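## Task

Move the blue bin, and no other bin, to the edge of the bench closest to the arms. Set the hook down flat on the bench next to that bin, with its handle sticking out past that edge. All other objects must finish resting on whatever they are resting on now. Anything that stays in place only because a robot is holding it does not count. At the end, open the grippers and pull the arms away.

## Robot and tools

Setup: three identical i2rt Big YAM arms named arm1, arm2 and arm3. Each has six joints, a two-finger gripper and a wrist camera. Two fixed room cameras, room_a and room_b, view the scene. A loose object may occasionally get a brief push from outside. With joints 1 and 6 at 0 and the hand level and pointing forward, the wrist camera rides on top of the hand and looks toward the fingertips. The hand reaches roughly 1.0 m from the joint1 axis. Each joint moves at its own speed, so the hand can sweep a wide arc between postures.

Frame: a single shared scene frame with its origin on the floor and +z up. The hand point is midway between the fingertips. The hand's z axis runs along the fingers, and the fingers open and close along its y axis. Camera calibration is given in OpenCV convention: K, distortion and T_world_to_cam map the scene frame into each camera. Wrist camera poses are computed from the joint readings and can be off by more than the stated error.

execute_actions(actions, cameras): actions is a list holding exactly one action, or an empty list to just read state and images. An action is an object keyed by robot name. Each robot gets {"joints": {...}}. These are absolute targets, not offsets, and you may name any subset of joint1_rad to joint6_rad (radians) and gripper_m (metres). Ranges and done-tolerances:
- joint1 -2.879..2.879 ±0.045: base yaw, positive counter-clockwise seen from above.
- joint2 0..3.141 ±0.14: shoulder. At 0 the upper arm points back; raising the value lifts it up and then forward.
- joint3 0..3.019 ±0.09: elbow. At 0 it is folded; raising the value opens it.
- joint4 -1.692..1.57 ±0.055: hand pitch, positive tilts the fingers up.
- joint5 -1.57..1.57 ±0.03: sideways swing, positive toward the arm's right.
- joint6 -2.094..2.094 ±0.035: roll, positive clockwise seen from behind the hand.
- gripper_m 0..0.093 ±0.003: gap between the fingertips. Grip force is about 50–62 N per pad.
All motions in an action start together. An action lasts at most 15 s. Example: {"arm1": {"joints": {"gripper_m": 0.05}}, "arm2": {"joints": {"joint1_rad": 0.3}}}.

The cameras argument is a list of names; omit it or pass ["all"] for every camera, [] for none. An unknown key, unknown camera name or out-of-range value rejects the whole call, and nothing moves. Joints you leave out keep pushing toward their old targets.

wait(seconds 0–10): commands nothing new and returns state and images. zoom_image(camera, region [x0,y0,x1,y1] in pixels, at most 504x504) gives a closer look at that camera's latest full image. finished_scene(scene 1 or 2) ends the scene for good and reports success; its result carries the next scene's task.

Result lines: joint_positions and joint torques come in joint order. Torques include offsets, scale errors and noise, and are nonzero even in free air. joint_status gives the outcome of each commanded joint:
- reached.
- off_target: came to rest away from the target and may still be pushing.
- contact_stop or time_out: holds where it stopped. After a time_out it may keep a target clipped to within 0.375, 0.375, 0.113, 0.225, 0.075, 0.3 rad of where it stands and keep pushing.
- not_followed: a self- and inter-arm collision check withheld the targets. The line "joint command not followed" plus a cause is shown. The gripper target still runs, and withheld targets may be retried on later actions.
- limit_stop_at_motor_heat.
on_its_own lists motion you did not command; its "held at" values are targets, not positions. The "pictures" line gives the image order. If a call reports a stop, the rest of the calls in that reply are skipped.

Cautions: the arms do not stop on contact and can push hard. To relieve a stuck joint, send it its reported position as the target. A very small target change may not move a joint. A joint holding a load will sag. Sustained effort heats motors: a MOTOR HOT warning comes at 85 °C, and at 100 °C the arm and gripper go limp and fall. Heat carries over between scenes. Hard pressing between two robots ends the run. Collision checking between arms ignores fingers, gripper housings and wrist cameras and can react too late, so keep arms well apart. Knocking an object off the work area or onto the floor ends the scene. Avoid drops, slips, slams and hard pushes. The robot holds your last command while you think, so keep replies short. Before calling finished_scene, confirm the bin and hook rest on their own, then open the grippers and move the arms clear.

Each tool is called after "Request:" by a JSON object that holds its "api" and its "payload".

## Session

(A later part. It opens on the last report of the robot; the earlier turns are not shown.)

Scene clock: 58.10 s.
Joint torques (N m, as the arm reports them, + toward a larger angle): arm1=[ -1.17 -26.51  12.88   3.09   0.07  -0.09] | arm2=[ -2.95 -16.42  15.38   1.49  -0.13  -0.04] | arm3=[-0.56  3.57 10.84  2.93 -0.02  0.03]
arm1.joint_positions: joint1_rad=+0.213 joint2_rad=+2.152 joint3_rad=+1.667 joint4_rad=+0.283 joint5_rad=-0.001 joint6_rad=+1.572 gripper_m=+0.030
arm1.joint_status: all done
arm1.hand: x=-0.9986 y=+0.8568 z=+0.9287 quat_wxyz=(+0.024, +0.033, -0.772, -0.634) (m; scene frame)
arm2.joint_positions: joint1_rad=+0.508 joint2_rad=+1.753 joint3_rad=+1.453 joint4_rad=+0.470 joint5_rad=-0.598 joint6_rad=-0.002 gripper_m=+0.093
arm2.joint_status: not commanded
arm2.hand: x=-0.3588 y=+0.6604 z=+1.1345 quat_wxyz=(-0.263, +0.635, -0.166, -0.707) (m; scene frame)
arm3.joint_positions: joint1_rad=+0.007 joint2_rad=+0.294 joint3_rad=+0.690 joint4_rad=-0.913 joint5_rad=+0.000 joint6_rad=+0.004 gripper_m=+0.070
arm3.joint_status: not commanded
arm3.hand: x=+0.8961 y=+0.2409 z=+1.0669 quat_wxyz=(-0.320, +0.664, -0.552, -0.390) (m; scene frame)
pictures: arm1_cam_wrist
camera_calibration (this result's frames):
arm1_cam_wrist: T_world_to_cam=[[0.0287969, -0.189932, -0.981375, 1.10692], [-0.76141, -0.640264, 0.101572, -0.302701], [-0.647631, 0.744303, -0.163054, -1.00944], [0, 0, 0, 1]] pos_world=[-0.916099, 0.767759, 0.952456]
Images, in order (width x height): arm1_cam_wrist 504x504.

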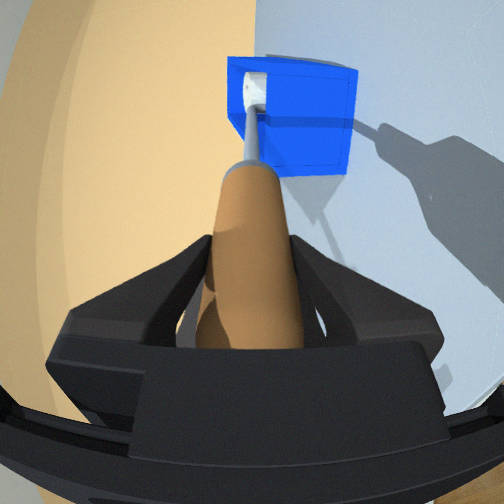

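Request:
{"api": "execute_actions", "payload": {"actions": [{"arm1":{"joints":{"joint2_rad":1.945,"joint3_rad":1.465}}}], "cameras": ["arm1_cam_wrist"]}}

Scene clock: 59.30 s.
Joint torques (N m, as the arm reports them, + toward a larger angle): arm1=[ -1.19 -23.87  11.74   3.11   0.08  -0.09] | arm2=[ -2.93 -16.41  15.39   1.47  -0.13  -0.04] | arm3=[-0.75  3.52 10.83  2.81 -0.02  0.01]
arm1.joint_positions: joint1_rad=+0.213 joint2_rad=+1.969 joint3_rad=+1.444 joint4_rad=+0.283 joint5_rad=-0.001 joint6_rad=+1.572 gripper_m=+0.030
arm1.joint_status: all done
arm1.hand: x=-0.9935 y=+0.7922 z=+0.9483 quat_wxyz=(+0.023, +0.034, -0.785, -0.618) (m; scene frame)
arm2.joint_positions: joint1_rad=+0.508 joint2_rad=+1.753 joint3_rad=+1.453 joint4_rad=+0.470 joint5_rad=-0.598 joint6_rad=-0.002 gripper_m=+0.093
arm2.joint_status: not commanded
arm2.hand: x=-0.3588 y=+0.6604 z=+1.1345 quat_wxyz=(-0.263, +0.635, -0.166, -0.707) (m; scene frame)
arm3.joint_positions: joint1_rad=+0.007 joint2_rad=+0.294 joint3_rad=+0.690 joint4_rad=-0.913 joint5_rad=+0.000 joint6_rad=+0.004 gripper_m=+0.070
arm3.joint_status: not commanded
arm3.hand: x=+0.8961 y=+0.2409 z=+1.0669 quat_wxyz=(-0.320, +0.664, -0.552, -0.390) (m; scene frame)
pictures: arm1_cam_wrist
camera_calibration (this result's frames):
arm1_cam_wrist: T_world_to_cam=[[0.0319449, -0.229697, -0.972738, 1.14021], [-0.761963, -0.635438, 0.125026, -0.368848], [-0.646832, 0.737196, -0.19532, -0.91779], [0, 0, 0, 1]] pos_world=[-0.911129, 0.704115, 0.975982]
Images, in order (width x height): arm1_cam_wrist 504x504.

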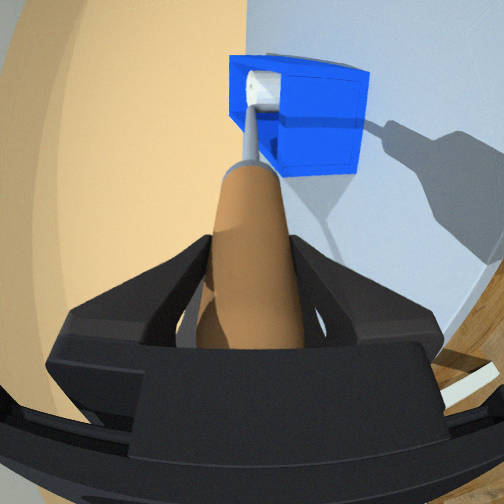

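Request:
{"api": "execute_actions", "payload": {"actions": [{"arm1":{"joints":{"joint2_rad":1.695,"joint3_rad":1.148}}}], "cameras": ["arm1_cam_wrist","arm2_cam_wrist","room_a"]}}

Scene clock: 60.47 s.
Joint torques (N m, as the arm reports them, + toward a larger angle): arm1=[ -1.18 -18.45  11.33   3.08   0.09  -0.09] | arm2=[ -2.94 -16.37  15.39   1.52  -0.12  -0.04] | arm3=[-0.45  3.35 10.86  2.89 -0.03  0.01]
arm1.joint_positions: joint1_rad=+0.213 joint2_rad=+1.712 joint3_rad=+1.128 joint4_rad=+0.283 joint5_rad=-0.001 joint6_rad=+1.572 gripper_m=+0.030
arm1.joint_status: all done
arm1.hand: x=-0.9852 y=+0.6878 z=+0.9582 quat_wxyz=(+0.022, +0.034, -0.803, -0.595) (m; scene frame)
arm2.joint_positions: joint1_rad=+0.508 joint2_rad=+1.753 joint3_rad=+1.453 joint4_rad=+0.470 joint5_rad=-0.598 joint6_rad=-0.002 gripper_m=+0.093
arm2.joint_status: not commanded
arm2.hand: x=-0.3588 y=+0.6604 z=+1.1345 quat_wxyz=(-0.263, +0.635, -0.166, -0.707) (m; scene frame)
arm3.joint_positions: joint1_rad=+0.007 joint2_rad=+0.294 joint3_rad=+0.690 joint4_rad=-0.913 joint5_rad=+0.000 joint6_rad=+0.004 gripper_m=+0.070
arm3.joint_status: not commanded
arm3.hand: x=+0.8961 y=+0.2409 z=+1.0669 quat_wxyz=(-0.320, +0.664, -0.552, -0.390) (m; scene frame)
pictures: arm1_cam_wrist, arm2_cam_wrist, room_a
camera_calibration (this result's frames):
arm1_cam_wrist: T_world_to_cam=[[0.0363143, -0.285147, -0.957796, 1.15371], [-0.762872, -0.627012, 0.157745, -0.468083], [-0.645529, 0.724947, -0.2403, -0.780707], [0, 0, 0, 1]] pos_world=[-0.902952, 0.601453, 0.991248]
arm2_cam_wrist: T_world_to_cam=[[0.582024, 0.808184, 0.089929, -0.425853], [0.420604, -0.204551, -0.883884, 1.29453], [-0.695946, 0.552266, -0.458979, 0.0250114], [0, 0, 0, 1]] pos_world=[-0.279222, 0.595152, 1.19399]
Images, in order (width x height): arm1_cam_wrist 504x504, arm2_cam_wrist 504x504, room_a 504x504.

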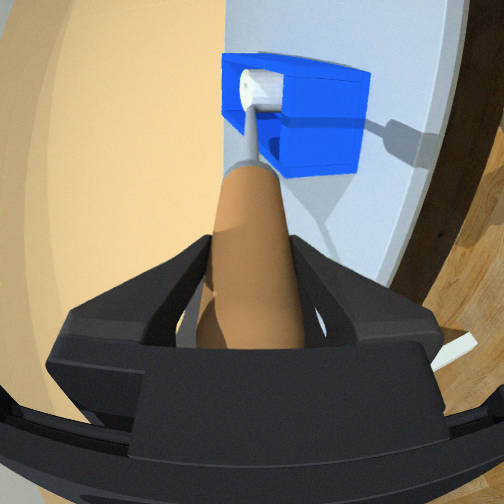

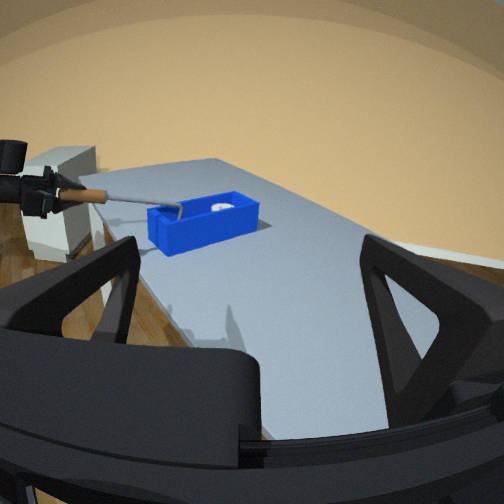

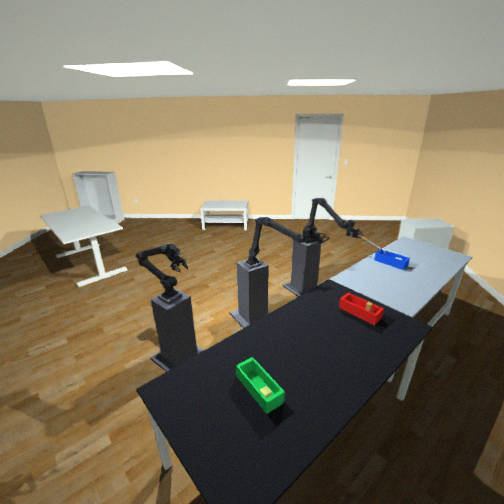

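Request:
{"api": "zoom_image", "payload": {"camera": "arm1_cam_wrist", "region": [330, 50, 480, 200]}}

Region (330, 50, 480, 200) of arm1_cam_wrist's 504x504 image, scaled by 3.360, with more detail than that image has.

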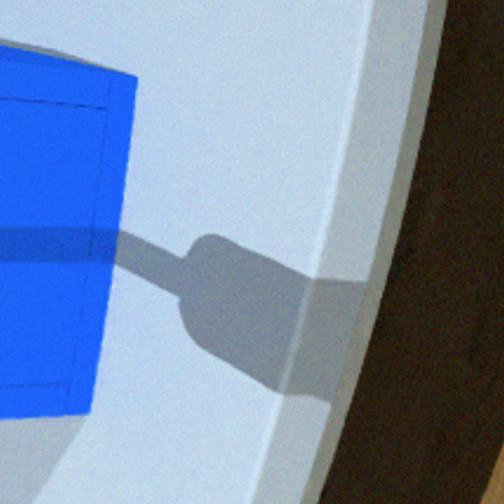

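Request:
{"api": "execute_actions", "payload": {"actions": [{"arm1":{"joints":{"joint2_rad":1.542,"joint3_rad":0.968}},"arm2":{"joints":{"joint5_rad":-0.85}}}], "cameras": ["arm1_cam_wrist","arm2_cam_wrist"]}}

Scene clock: 61.70 s.
Joint torques (N m, as the arm reports them, + toward a larger angle): arm1=[ -1.17 -15.97  11.63   2.98   0.09  -0.09] | arm2=[ -3.   -16.27  15.28   1.38  -0.11  -0.05] | arm3=[-0.73  3.61 10.81  2.78 -0.02  0.04]
arm1.joint_positions: joint1_rad=+0.213 joint2_rad=+1.564 joint3_rad=+0.941 joint4_rad=+0.285 joint5_rad=-0.001 joint6_rad=+1.572 gripper_m=+0.030
arm1.joint_status: all done
arm1.hand: x=-0.9798 y=+0.6213 z=+0.9501 quat_wxyz=(+0.022, +0.035, -0.814, -0.579) (m; scene frame)
arm2.joint_positions: joint1_rad=+0.508 joint2_rad=+1.753 joint3_rad=+1.453 joint4_rad=+0.470 joint5_rad=-0.848 joint6_rad=-0.002 gripper_m=+0.093
arm2.joint_status: all done
arm2.hand: x=-0.3793 y=+0.6231 z=+1.1296 quat_wxyz=(-0.182, +0.663, -0.077, -0.722) (m; scene frame)
arm3.joint_positions: joint1_rad=+0.007 joint2_rad=+0.294 joint3_rad=+0.690 joint4_rad=-0.913 joint5_rad=+0.000 joint6_rad=+0.004 gripper_m=+0.070
arm3.joint_status: not commanded
arm3.hand: x=+0.8961 y=+0.2409 z=+1.0669 quat_wxyz=(-0.320, +0.664, -0.552, -0.390) (m; scene frame)
pictures: arm1_cam_wrist, arm2_cam_wrist
camera_calibration (this result's frames):
arm1_cam_wrist: T_world_to_cam=[[0.0391826, -0.321718, -0.946024, 1.14111], [-0.763561, -0.620333, 0.179334, -0.529674], [-0.644546, 0.715321, -0.269958, -0.69586], [0, 0, 0, 1]] pos_world=[-0.897664, 0.536305, 0.986656]
arm2_cam_wrist: T_world_to_cam=[[0.363424, 0.92372, 0.1211, -0.573449], [0.490662, -0.079283, -0.867736, 1.2215], [-0.791943, 0.374775, -0.482047, 0.129409], [0, 0, 0, 1]] pos_world=[-0.288456, 0.578051, 1.19177]
Images, in order (width x height): arm1_cam_wrist 504x504, arm2_cam_wrist 504x504.

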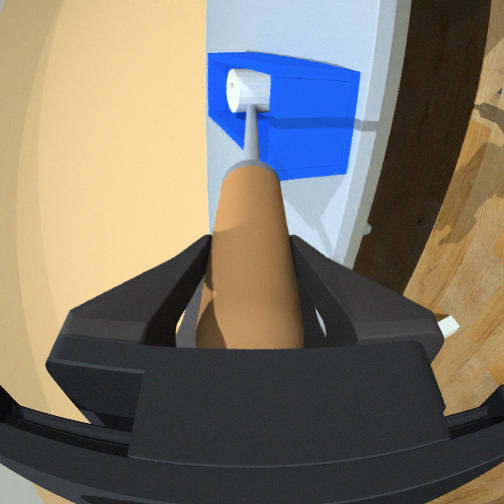

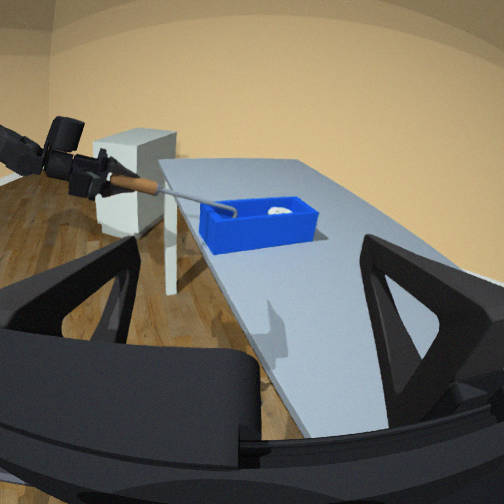

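Request:
{"api": "execute_actions", "payload": {"actions": [{"arm1":{"joints":{"joint3_rad":1.1,"joint4_rad":0.72}}}], "cameras": ["arm2_cam_wrist"]}}

Scene clock: 63.30 s.
Joint torques (N m, as the arm reports them, + toward a larger angle): arm1=[ -1.19 -15.87  15.25   3.42   0.04  -0.09] | arm2=[ -2.75 -16.26  15.27   1.39  -0.11  -0.04] | arm3=[-0.59  3.49 10.85  2.79 -0.01  0.03]
arm1.joint_positions: joint1_rad=+0.213 joint2_rad=+1.563 joint3_rad=+1.034 joint4_rad=+0.672 joint5_rad=-0.001 joint6_rad=+1.572 gripper_m=+0.030
arm1.joint_status: all done
arm1.hand: x=-0.9832 y=+0.6513 z=+1.0969 quat_wxyz=(+0.029, +0.029, -0.653, -0.757) (m; scene frame)
arm2.joint_positions: joint1_rad=+0.508 joint2_rad=+1.753 joint3_rad=+1.453 joint4_rad=+0.470 joint5_rad=-0.848 joint6_rad=-0.002 gripper_m=+0.093
arm2.joint_status: not commanded
arm2.hand: x=-0.3793 y=+0.6231 z=+1.1296 quat_wxyz=(-0.182, +0.663, -0.077, -0.722) (m; scene frame)
arm3.joint_positions: joint1_rad=+0.007 joint2_rad=+0.294 joint3_rad=+0.690 joint4_rad=-0.913 joint5_rad=+0.000 joint6_rad=+0.004 gripper_m=+0.070
arm3.joint_status: not commanded
arm3.hand: x=+0.8961 y=+0.2409 z=+1.0669 quat_wxyz=(-0.320, +0.664, -0.552, -0.390) (m; scene frame)
pictures: arm2_cam_wrist
camera_calibration (this result's frames):
arm2_cam_wrist: T_world_to_cam=[[0.363424, 0.92372, 0.1211, -0.573449], [0.490662, -0.079283, -0.867736, 1.2215], [-0.791943, 0.374775, -0.482047, 0.129409], [0, 0, 0, 1]] pos_world=[-0.288456, 0.578051, 1.19177]
Images, in order (width x height): arm2_cam_wrist 504x504.

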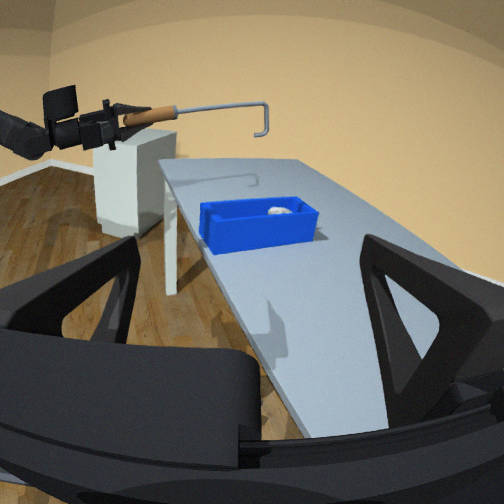

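Request:
{"api": "execute_actions", "payload": {"actions": [{"arm1":{"joints":{"joint1_rad":0.03,"joint2_rad":2.06,"joint3_rad":1.44,"joint6_rad":0.8}}}], "cameras": ["arm1_cam_wrist","arm2_cam_wrist"]}}

Scene clock: 65.20 s.
Joint torques (N m, as the arm reports them, + toward a larger angle): arm1=[ -1.16 -25.17  13.96   3.29   0.04  -0.33] | arm2=[ -2.88 -16.38  15.31   1.38  -0.11  -0.04] | arm3=[-0.94  3.41 10.84  2.86 -0.01  0.02]
arm1.joint_positions: joint1_rad=+0.036 joint2_rad=+2.093 joint3_rad=+1.377 joint4_rad=+0.679 joint5_rad=-0.001 joint6_rad=+0.816 gripper_m=+0.030
arm1.joint_status: all done
arm1.hand: x=-0.8511 y=+0.7941 z=+0.9123 quat_wxyz=(-0.289, +0.234, -0.678, -0.633) (m; scene frame)
arm2.joint_positions: joint1_rad=+0.508 joint2_rad=+1.753 joint3_rad=+1.453 joint4_rad=+0.470 joint5_rad=-0.848 joint6_rad=-0.002 gripper_m=+0.093
arm2.joint_status: not commanded
arm2.hand: x=-0.3793 y=+0.6231 z=+1.1296 quat_wxyz=(-0.182, +0.663, -0.077, -0.722) (m; scene frame)
arm3.joint_positions: joint1_rad=+0.007 joint2_rad=+0.294 joint3_rad=+0.690 joint4_rad=-0.913 joint5_rad=+0.000 joint6_rad=+0.004 gripper_m=+0.070
arm3.joint_status: not commanded
arm3.hand: x=+0.8961 y=+0.2409 z=+1.0669 quat_wxyz=(-0.320, +0.664, -0.552, -0.390) (m; scene frame)
pictures: arm1_cam_wrist, arm2_cam_wrist
camera_calibration (this result's frames):
arm1_cam_wrist: T_world_to_cam=[[0.690334, -0.0841946, -0.718575, 1.31397], [-0.63604, -0.543976, -0.547306, 0.393332], [-0.344807, 0.834866, -0.429076, -0.441407], [0, 0, 0, 1]] pos_world=[-0.809105, 0.693108, 0.970062]
arm2_cam_wrist: T_world_to_cam=[[0.363424, 0.92372, 0.1211, -0.573449], [0.490662, -0.079283, -0.867736, 1.2215], [-0.791943, 0.374775, -0.482047, 0.129409], [0, 0, 0, 1]] pos_world=[-0.288456, 0.578051, 1.19177]
Images, in order (width x height): arm1_cam_wrist 504x504, arm2_cam_wrist 504x504.

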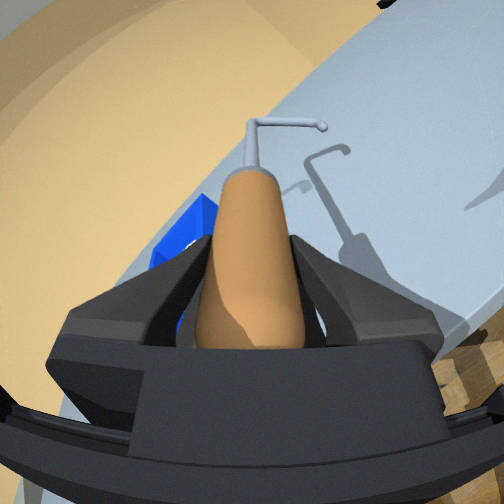

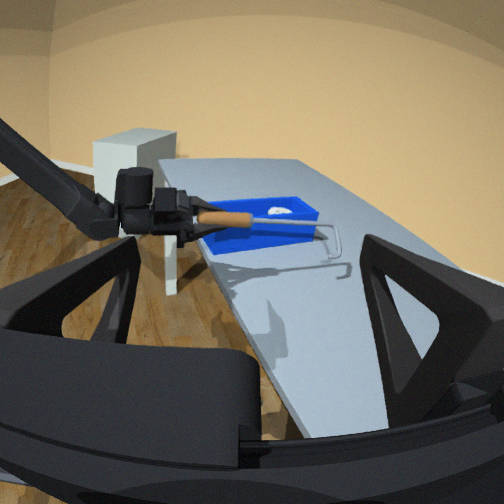

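Request:
{"api": "execute_actions", "payload": {"actions": [{"arm1":{"joints":{"joint2_rad":2.175,"joint4_rad":0.86,"joint6_rad":-0.015}}}], "cameras": ["arm1_cam_wrist","arm2_cam_wrist"]}}

Scene clock: 67.23 s.
Joint torques (N m, as the arm reports them, + toward a larger angle): arm1=[ -1.39 -26.41  13.14   3.73   0.05  -0.29] | arm2=[ -2.88 -16.38  15.26   1.39  -0.11  -0.05] | arm3=[-0.73  3.71 10.88  2.89 -0.02  0.04]
arm1.joint_positions: joint1_rad=+0.035 joint2_rad=+2.214 joint3_rad=+1.377 joint4_rad=+0.805 joint5_rad=-0.001 joint6_rad=+0.004 gripper_m=+0.030
arm1.joint_status: all done
arm1.hand: x=-0.8499 y=+0.7958 z=+0.8478 quat_wxyz=(-0.517, +0.482, -0.530, -0.468) (m; scene frame)
arm2.joint_positions: joint1_rad=+0.508 joint2_rad=+1.753 joint3_rad=+1.453 joint4_rad=+0.470 joint5_rad=-0.848 joint6_rad=-0.002 gripper_m=+0.093
arm2.joint_status: not commanded
arm2.hand: x=-0.3793 y=+0.6231 z=+1.1296 quat_wxyz=(-0.182, +0.663, -0.077, -0.722) (m; scene frame)
arm3.joint_positions: joint1_rad=+0.007 joint2_rad=+0.294 joint3_rad=+0.690 joint4_rad=-0.913 joint5_rad=+0.000 joint6_rad=+0.004 gripper_m=+0.070
arm3.joint_status: not commanded
arm3.hand: x=+0.8961 y=+0.2409 z=+1.0669 quat_wxyz=(-0.320, +0.664, -0.552, -0.390) (m; scene frame)
pictures: arm1_cam_wrist, arm2_cam_wrist
camera_calibration (this result's frames):
arm1_cam_wrist: T_world_to_cam=[[0.995683, -0.0922424, 0.0103759, 0.914903], [-0.0477711, -0.605048, -0.794754, 1.11807], [0.0795879, 0.790827, -0.606842, 0.0764288], [0, 0, 0, 1]] pos_world=[-0.863625, 0.700438, 0.925479]
arm2_cam_wrist: T_world_to_cam=[[0.363424, 0.92372, 0.1211, -0.573449], [0.490662, -0.079283, -0.867736, 1.2215], [-0.791943, 0.374775, -0.482047, 0.129409], [0, 0, 0, 1]] pos_world=[-0.288456, 0.578051, 1.19177]
Images, in order (width x height): arm1_cam_wrist 504x504, arm2_cam_wrist 504x504.

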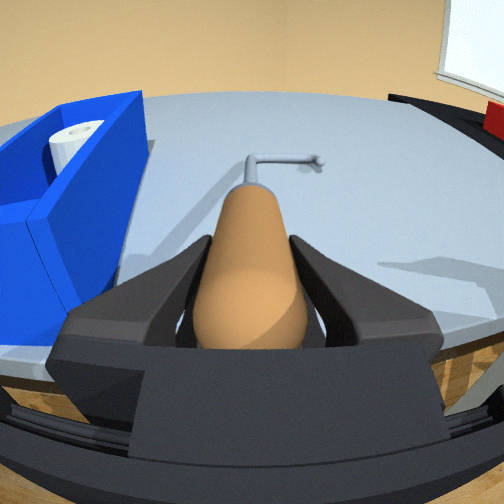

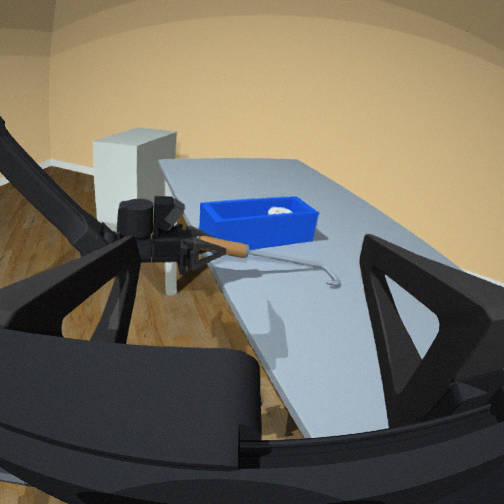

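Request:
{"api": "execute_actions", "payload": {"actions": [{"arm1":{"joints":{"joint2_rad":2.33,"joint3_rad":1.385,"joint4_rad":1.14}}}], "cameras": ["arm1_cam_wrist","arm2_cam_wrist"]}}

Scene clock: 68.60 s.
Joint torques (N m, as the arm reports them, + toward a larger angle): arm1=[ -1.22 -25.27   8.43   3.18   0.04  -0.29] | arm2=[ -2.96 -16.19  15.27   1.39  -0.12  -0.03] | arm3=[-0.7   3.59 10.78  2.87 -0.02  0.02]
arm1.joint_positions: joint1_rad=+0.035 joint2_rad=+2.355 joint3_rad=+1.365 joint4_rad=+1.099 joint5_rad=-0.001 joint6_rad=+0.001 gripper_m=+0.030
arm1.joint_status: all done
arm1.hand: x=-0.8510 y=+0.7824 z=+0.8043 quat_wxyz=(-0.554, +0.449, -0.492, -0.500) (m; scene frame)
arm2.joint_positions: joint1_rad=+0.508 joint2_rad=+1.753 joint3_rad=+1.453 joint4_rad=+0.470 joint5_rad=-0.848 joint6_rad=-0.002 gripper_m=+0.093
arm2.joint_status: not commanded
arm2.hand: x=-0.3793 y=+0.6231 z=+1.1296 quat_wxyz=(-0.182, +0.663, -0.077, -0.722) (m; scene frame)
arm3.joint_positions: joint1_rad=+0.007 joint2_rad=+0.294 joint3_rad=+0.690 joint4_rad=-0.913 joint5_rad=+0.000 joint6_rad=+0.004 gripper_m=+0.070
arm3.joint_status: not commanded
arm3.hand: x=+0.8961 y=+0.2409 z=+1.0669 quat_wxyz=(-0.320, +0.664, -0.552, -0.390) (m; scene frame)
pictures: arm1_cam_wrist, arm2_cam_wrist
camera_calibration (this result's frames):
arm1_cam_wrist: T_world_to_cam=[[0.995554, -0.0931903, 0.013723, 0.9131], [-0.0337265, -0.488682, -0.87181, 1.05828], [0.0879504, 0.867471, -0.489652, -0.0864193], [0, 0, 0, 1]] pos_world=[-0.865748, 0.677221, 0.867774]
arm2_cam_wrist: T_world_to_cam=[[0.363424, 0.92372, 0.1211, -0.573449], [0.490662, -0.079283, -0.867736, 1.2215], [-0.791943, 0.374775, -0.482047, 0.129409], [0, 0, 0, 1]] pos_world=[-0.288456, 0.578051, 1.19177]
Images, in order (width x height): arm1_cam_wrist 504x504, arm2_cam_wrist 504x504.

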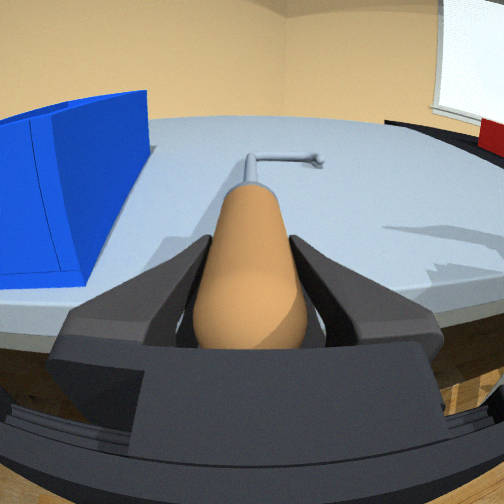

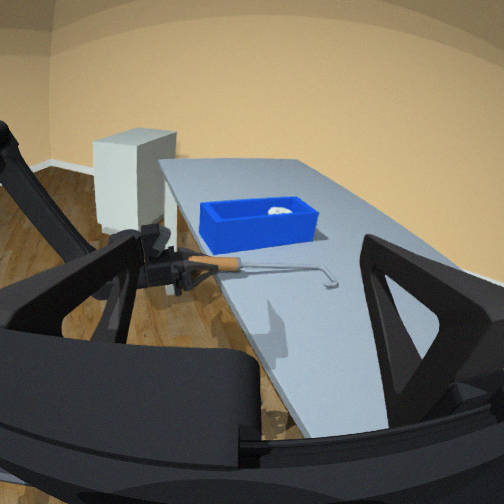

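Request:
{"api": "execute_actions", "payload": {"actions": [{"arm1":{"joints":{"joint2_rad":2.36,"joint4_rad":1.17}}}], "cameras": ["arm2_cam_wrist"]}}

Request:
{"api": "zoom_image", "payload": {"camera": "arm2_cam_wrist", "region": [140, 200, 350, 320]}}

Scene clock: 69.40 s.
Joint torques (N m, as the arm reports them, + toward a larger angle): arm1=[ -1.18 -23.61   8.56   3.28   0.04  -0.3 ] | arm2=[ -2.87 -16.3   15.24   1.37  -0.12  -0.05] | arm3=[-1.08  3.69 10.82  2.87 -0.01  0.04]
arm1.joint_positions: joint1_rad=+0.035 joint2_rad=+2.368 joint3_rad=+1.365 joint4_rad=+1.126 joint5_rad=-0.001 joint6_rad=+0.001 gripper_m=+0.030
arm1.joint_status: all done
arm1.hand: x=-0.8511 y=+0.7807 z=+0.8014 quat_wxyz=(-0.557, +0.445, -0.487, -0.504) (m; scene frame)
arm2.joint_positions: joint1_rad=+0.508 joint2_rad=+1.753 joint3_rad=+1.453 joint4_rad=+0.470 joint5_rad=-0.848 joint6_rad=-0.002 gripper_m=+0.093
arm2.joint_status: not commanded
arm2.hand: x=-0.3793 y=+0.6231 z=+1.1296 quat_wxyz=(-0.182, +0.663, -0.077, -0.722) (m; scene frame)
arm3.joint_positions: joint1_rad=+0.007 joint2_rad=+0.294 joint3_rad=+0.690 joint4_rad=-0.913 joint5_rad=+0.000 joint6_rad=+0.004 gripper_m=+0.070
arm3.joint_status: not commanded
arm3.hand: x=+0.8961 y=+0.2409 z=+1.0669 quat_wxyz=(-0.320, +0.664, -0.552, -0.390) (m; scene frame)
pictures: arm2_cam_wrist
camera_calibration (this result's frames):
arm2_cam_wrist: T_world_to_cam=[[0.363424, 0.92372, 0.1211, -0.573449], [0.490662, -0.079283, -0.867736, 1.2215], [-0.791943, 0.374775, -0.482047, 0.129409], [0, 0, 0, 1]] pos_world=[-0.288456, 0.578051, 1.19177]
Images, in order (width x height): arm2_cam_wrist 504x504.

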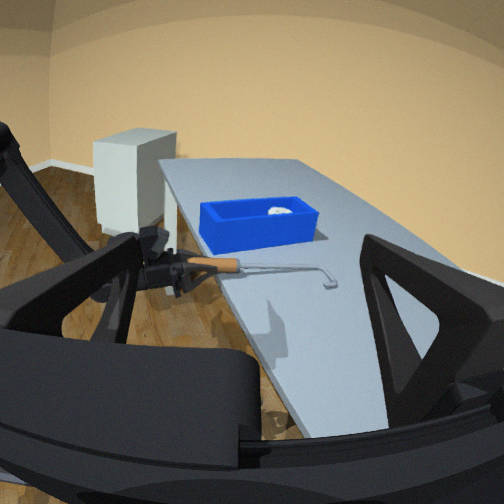

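Region (140, 200, 350, 320) of arm2_cam_wrist's 504x504 image, scaled by 2.400, with more detail than that image has; it fills the top 288 rows of this view, and the rest is white.

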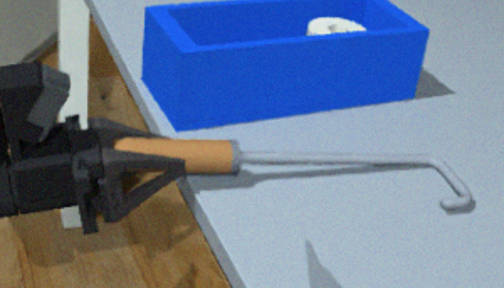

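Request:
{"api": "execute_actions", "payload": {"actions": [{"arm1":{"joints":{"gripper_m":0.065}}}], "cameras": []}}

Request:
{"api": "execute_actions", "payload": {"actions": [{"arm1":{"joints":{"joint2_rad":1.2,"joint3_rad":0.6,"joint4_rad":0.5}},"arm2":{"joints":{"joint1_rad":0.3,"joint2_rad":1.0,"joint3_rad":1.0,"joint4_rad":0.0}}}]}}

Scene clock: 71.33 s.
Joint torques (N m, as the arm reports them, + toward a larger angle): arm1=[ -1.17 -22.85   8.55   2.31   0.04  -0.28] | arm2=[ -3.04 -16.29  15.3    1.36  -0.11  -0.04] | arm3=[-0.8   3.48 10.82  2.84 -0.03  0.01]
arm1.joint_positions: joint1_rad=+0.035 joint2_rad=+2.362 joint3_rad=+1.365 joint4_rad=+1.153 joint5_rad=-0.001 joint6_rad=+0.000 gripper_m=+0.065
arm1.joint_status: all done
arm1.hand: x=-0.8512 y=+0.7802 z=+0.8126 quat_wxyz=(-0.566, +0.437, -0.478, -0.511) (m; scene frame)
arm2.joint_positions: joint1_rad=+0.508 joint2_rad=+1.753 joint3_rad=+1.453 joint4_rad=+0.470 joint5_rad=-0.848 joint6_rad=-0.002 gripper_m=+0.093
arm2.joint_status: not commanded
arm2.hand: x=-0.3793 y=+0.6231 z=+1.1296 quat_wxyz=(-0.182, +0.663, -0.077, -0.722) (m; scene frame)
arm3.joint_positions: joint1_rad=+0.007 joint2_rad=+0.294 joint3_rad=+0.690 joint4_rad=-0.913 joint5_rad=+0.000 joint6_rad=+0.004 gripper_m=+0.070
arm3.joint_status: not commanded
arm3.hand: x=+0.8961 y=+0.2409 z=+1.0669 quat_wxyz=(-0.320, +0.664, -0.552, -0.390) (m; scene frame)
pictures: none
No camera images: the call's "cameras" was empty. Leave "cameras" out to get every camera's image.

Scene clock: 73.00 s.
Joint torques (N m, as the arm reports them, + toward a larger angle): arm1=[-1.09 -6.5   9.64  1.36  0.04 -0.28] | arm2=[-1.62 -5.71 12.13  1.46 -0.1  -0.05] | arm3=[-0.53  3.33 10.84  2.85 -0.02  0.03]
arm1.joint_positions: joint1_rad=+0.035 joint2_rad=+1.192 joint3_rad=+0.603 joint4_rad=+0.512 joint5_rad=-0.001 joint6_rad=+0.000 gripper_m=+0.065
arm1.joint_status: all done
arm1.hand: x=-0.8801 y=+0.4990 z=+1.0215 quat_wxyz=(-0.506, +0.494, -0.540, -0.456) (m; scene frame)
arm2.joint_positions: joint1_rad=+0.294 joint2_rad=+0.991 joint3_rad=+1.006 joint4_rad=+0.010 joint5_rad=-0.850 joint6_rad=-0.002 gripper_m=+0.093
arm2.joint_status: all done
arm2.hand: x=-0.2027 y=+0.4222 z=+1.2158 quat_wxyz=(-0.212, +0.675, -0.193, -0.680) (m; scene frame)
arm3.joint_positions: joint1_rad=+0.007 joint2_rad=+0.294 joint3_rad=+0.690 joint4_rad=-0.913 joint5_rad=+0.000 joint6_rad=+0.004 gripper_m=+0.070
arm3.joint_status: not commanded
arm3.hand: x=+0.8961 y=+0.2409 z=+1.0669 quat_wxyz=(-0.320, +0.664, -0.552, -0.390) (m; scene frame)
pictures: arm1_cam_wrist, arm2_cam_wrist, arm3_cam_wrist, room_a, room_b
camera_calibration (this result's frames):
arm1_cam_wrist: T_world_to_cam=[[0.995679, -0.0917525, 0.0143198, 0.911452], [-0.0479827, -0.640341, -0.766591, 1.06376], [0.0795062, 0.762591, -0.641976, 0.468887], [0, 0, 0, 1]] pos_world=[-0.893751, 0.407226, 1.10343]
arm2_cam_wrist: T_world_to_cam=[[0.548269, 0.836193, 0.013507, -0.257256], [0.480347, -0.301647, -0.823575, 1.23177], [-0.684594, 0.458029, -0.567046, 0.475998], [0, 0, 0, 1]] pos_world=[-0.124767, 0.368656, 1.28785]
arm3_cam_wrist: T_world_to_cam=[[0.979593, 0.200925, 0.00518276, -0.933678], [0.185133, -0.891958, -0.412476, 0.49621], [-0.0782541, 0.405018, -0.910954, 1.06771], [0, 0, 0, 1]] pos_world=[0.906312, 0.197756, 1.18215]
Images, in order (width x height): arm1_cam_wrist 504x504, arm2_cam_wrist 504x504, arm3_cam_wrist 504x504, room_a 504x504, room_b 504x504.

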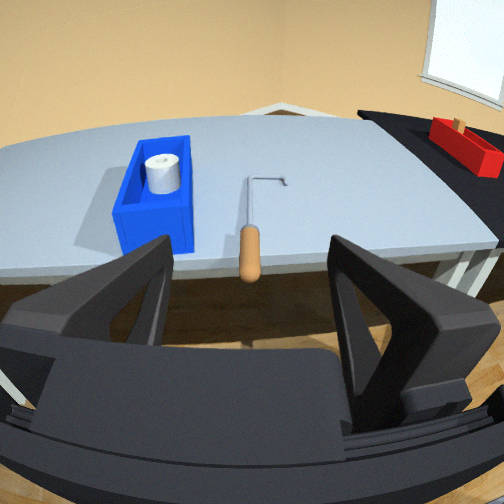

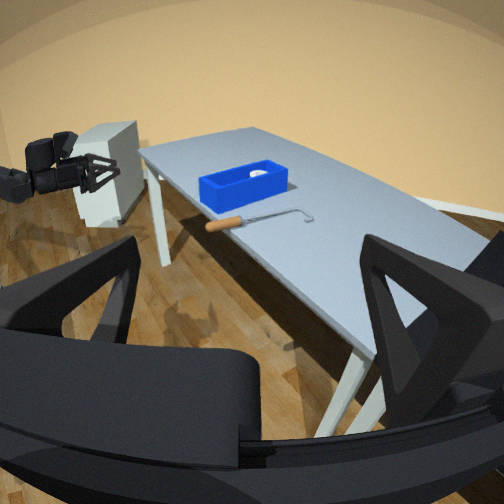

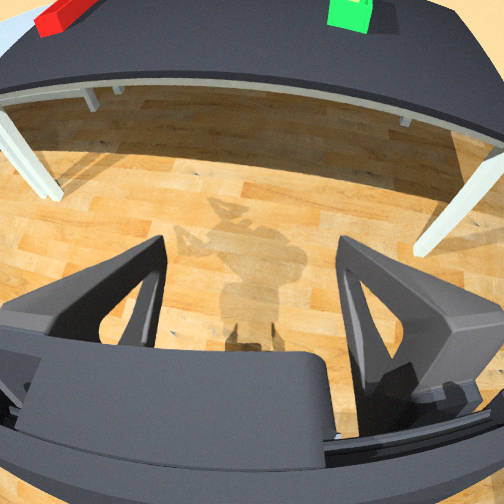

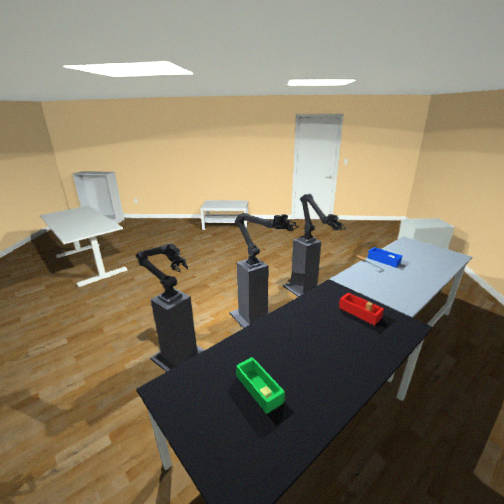

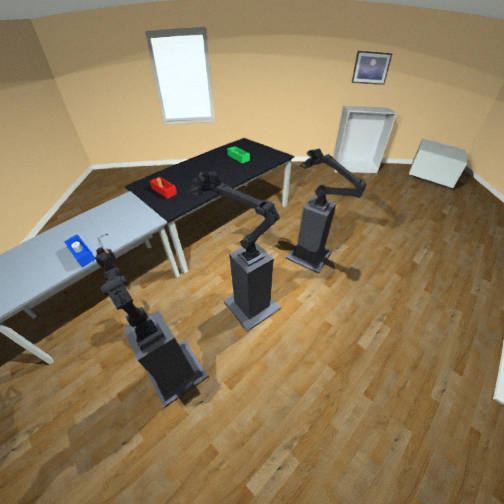

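The blue bin is at the edge, the hook lies flat beside it with its handle overhanging, and the arms are clear.

Request:
{"api": "finished_scene", "payload": {"scene": 1}}

The scene is finished: the task was done.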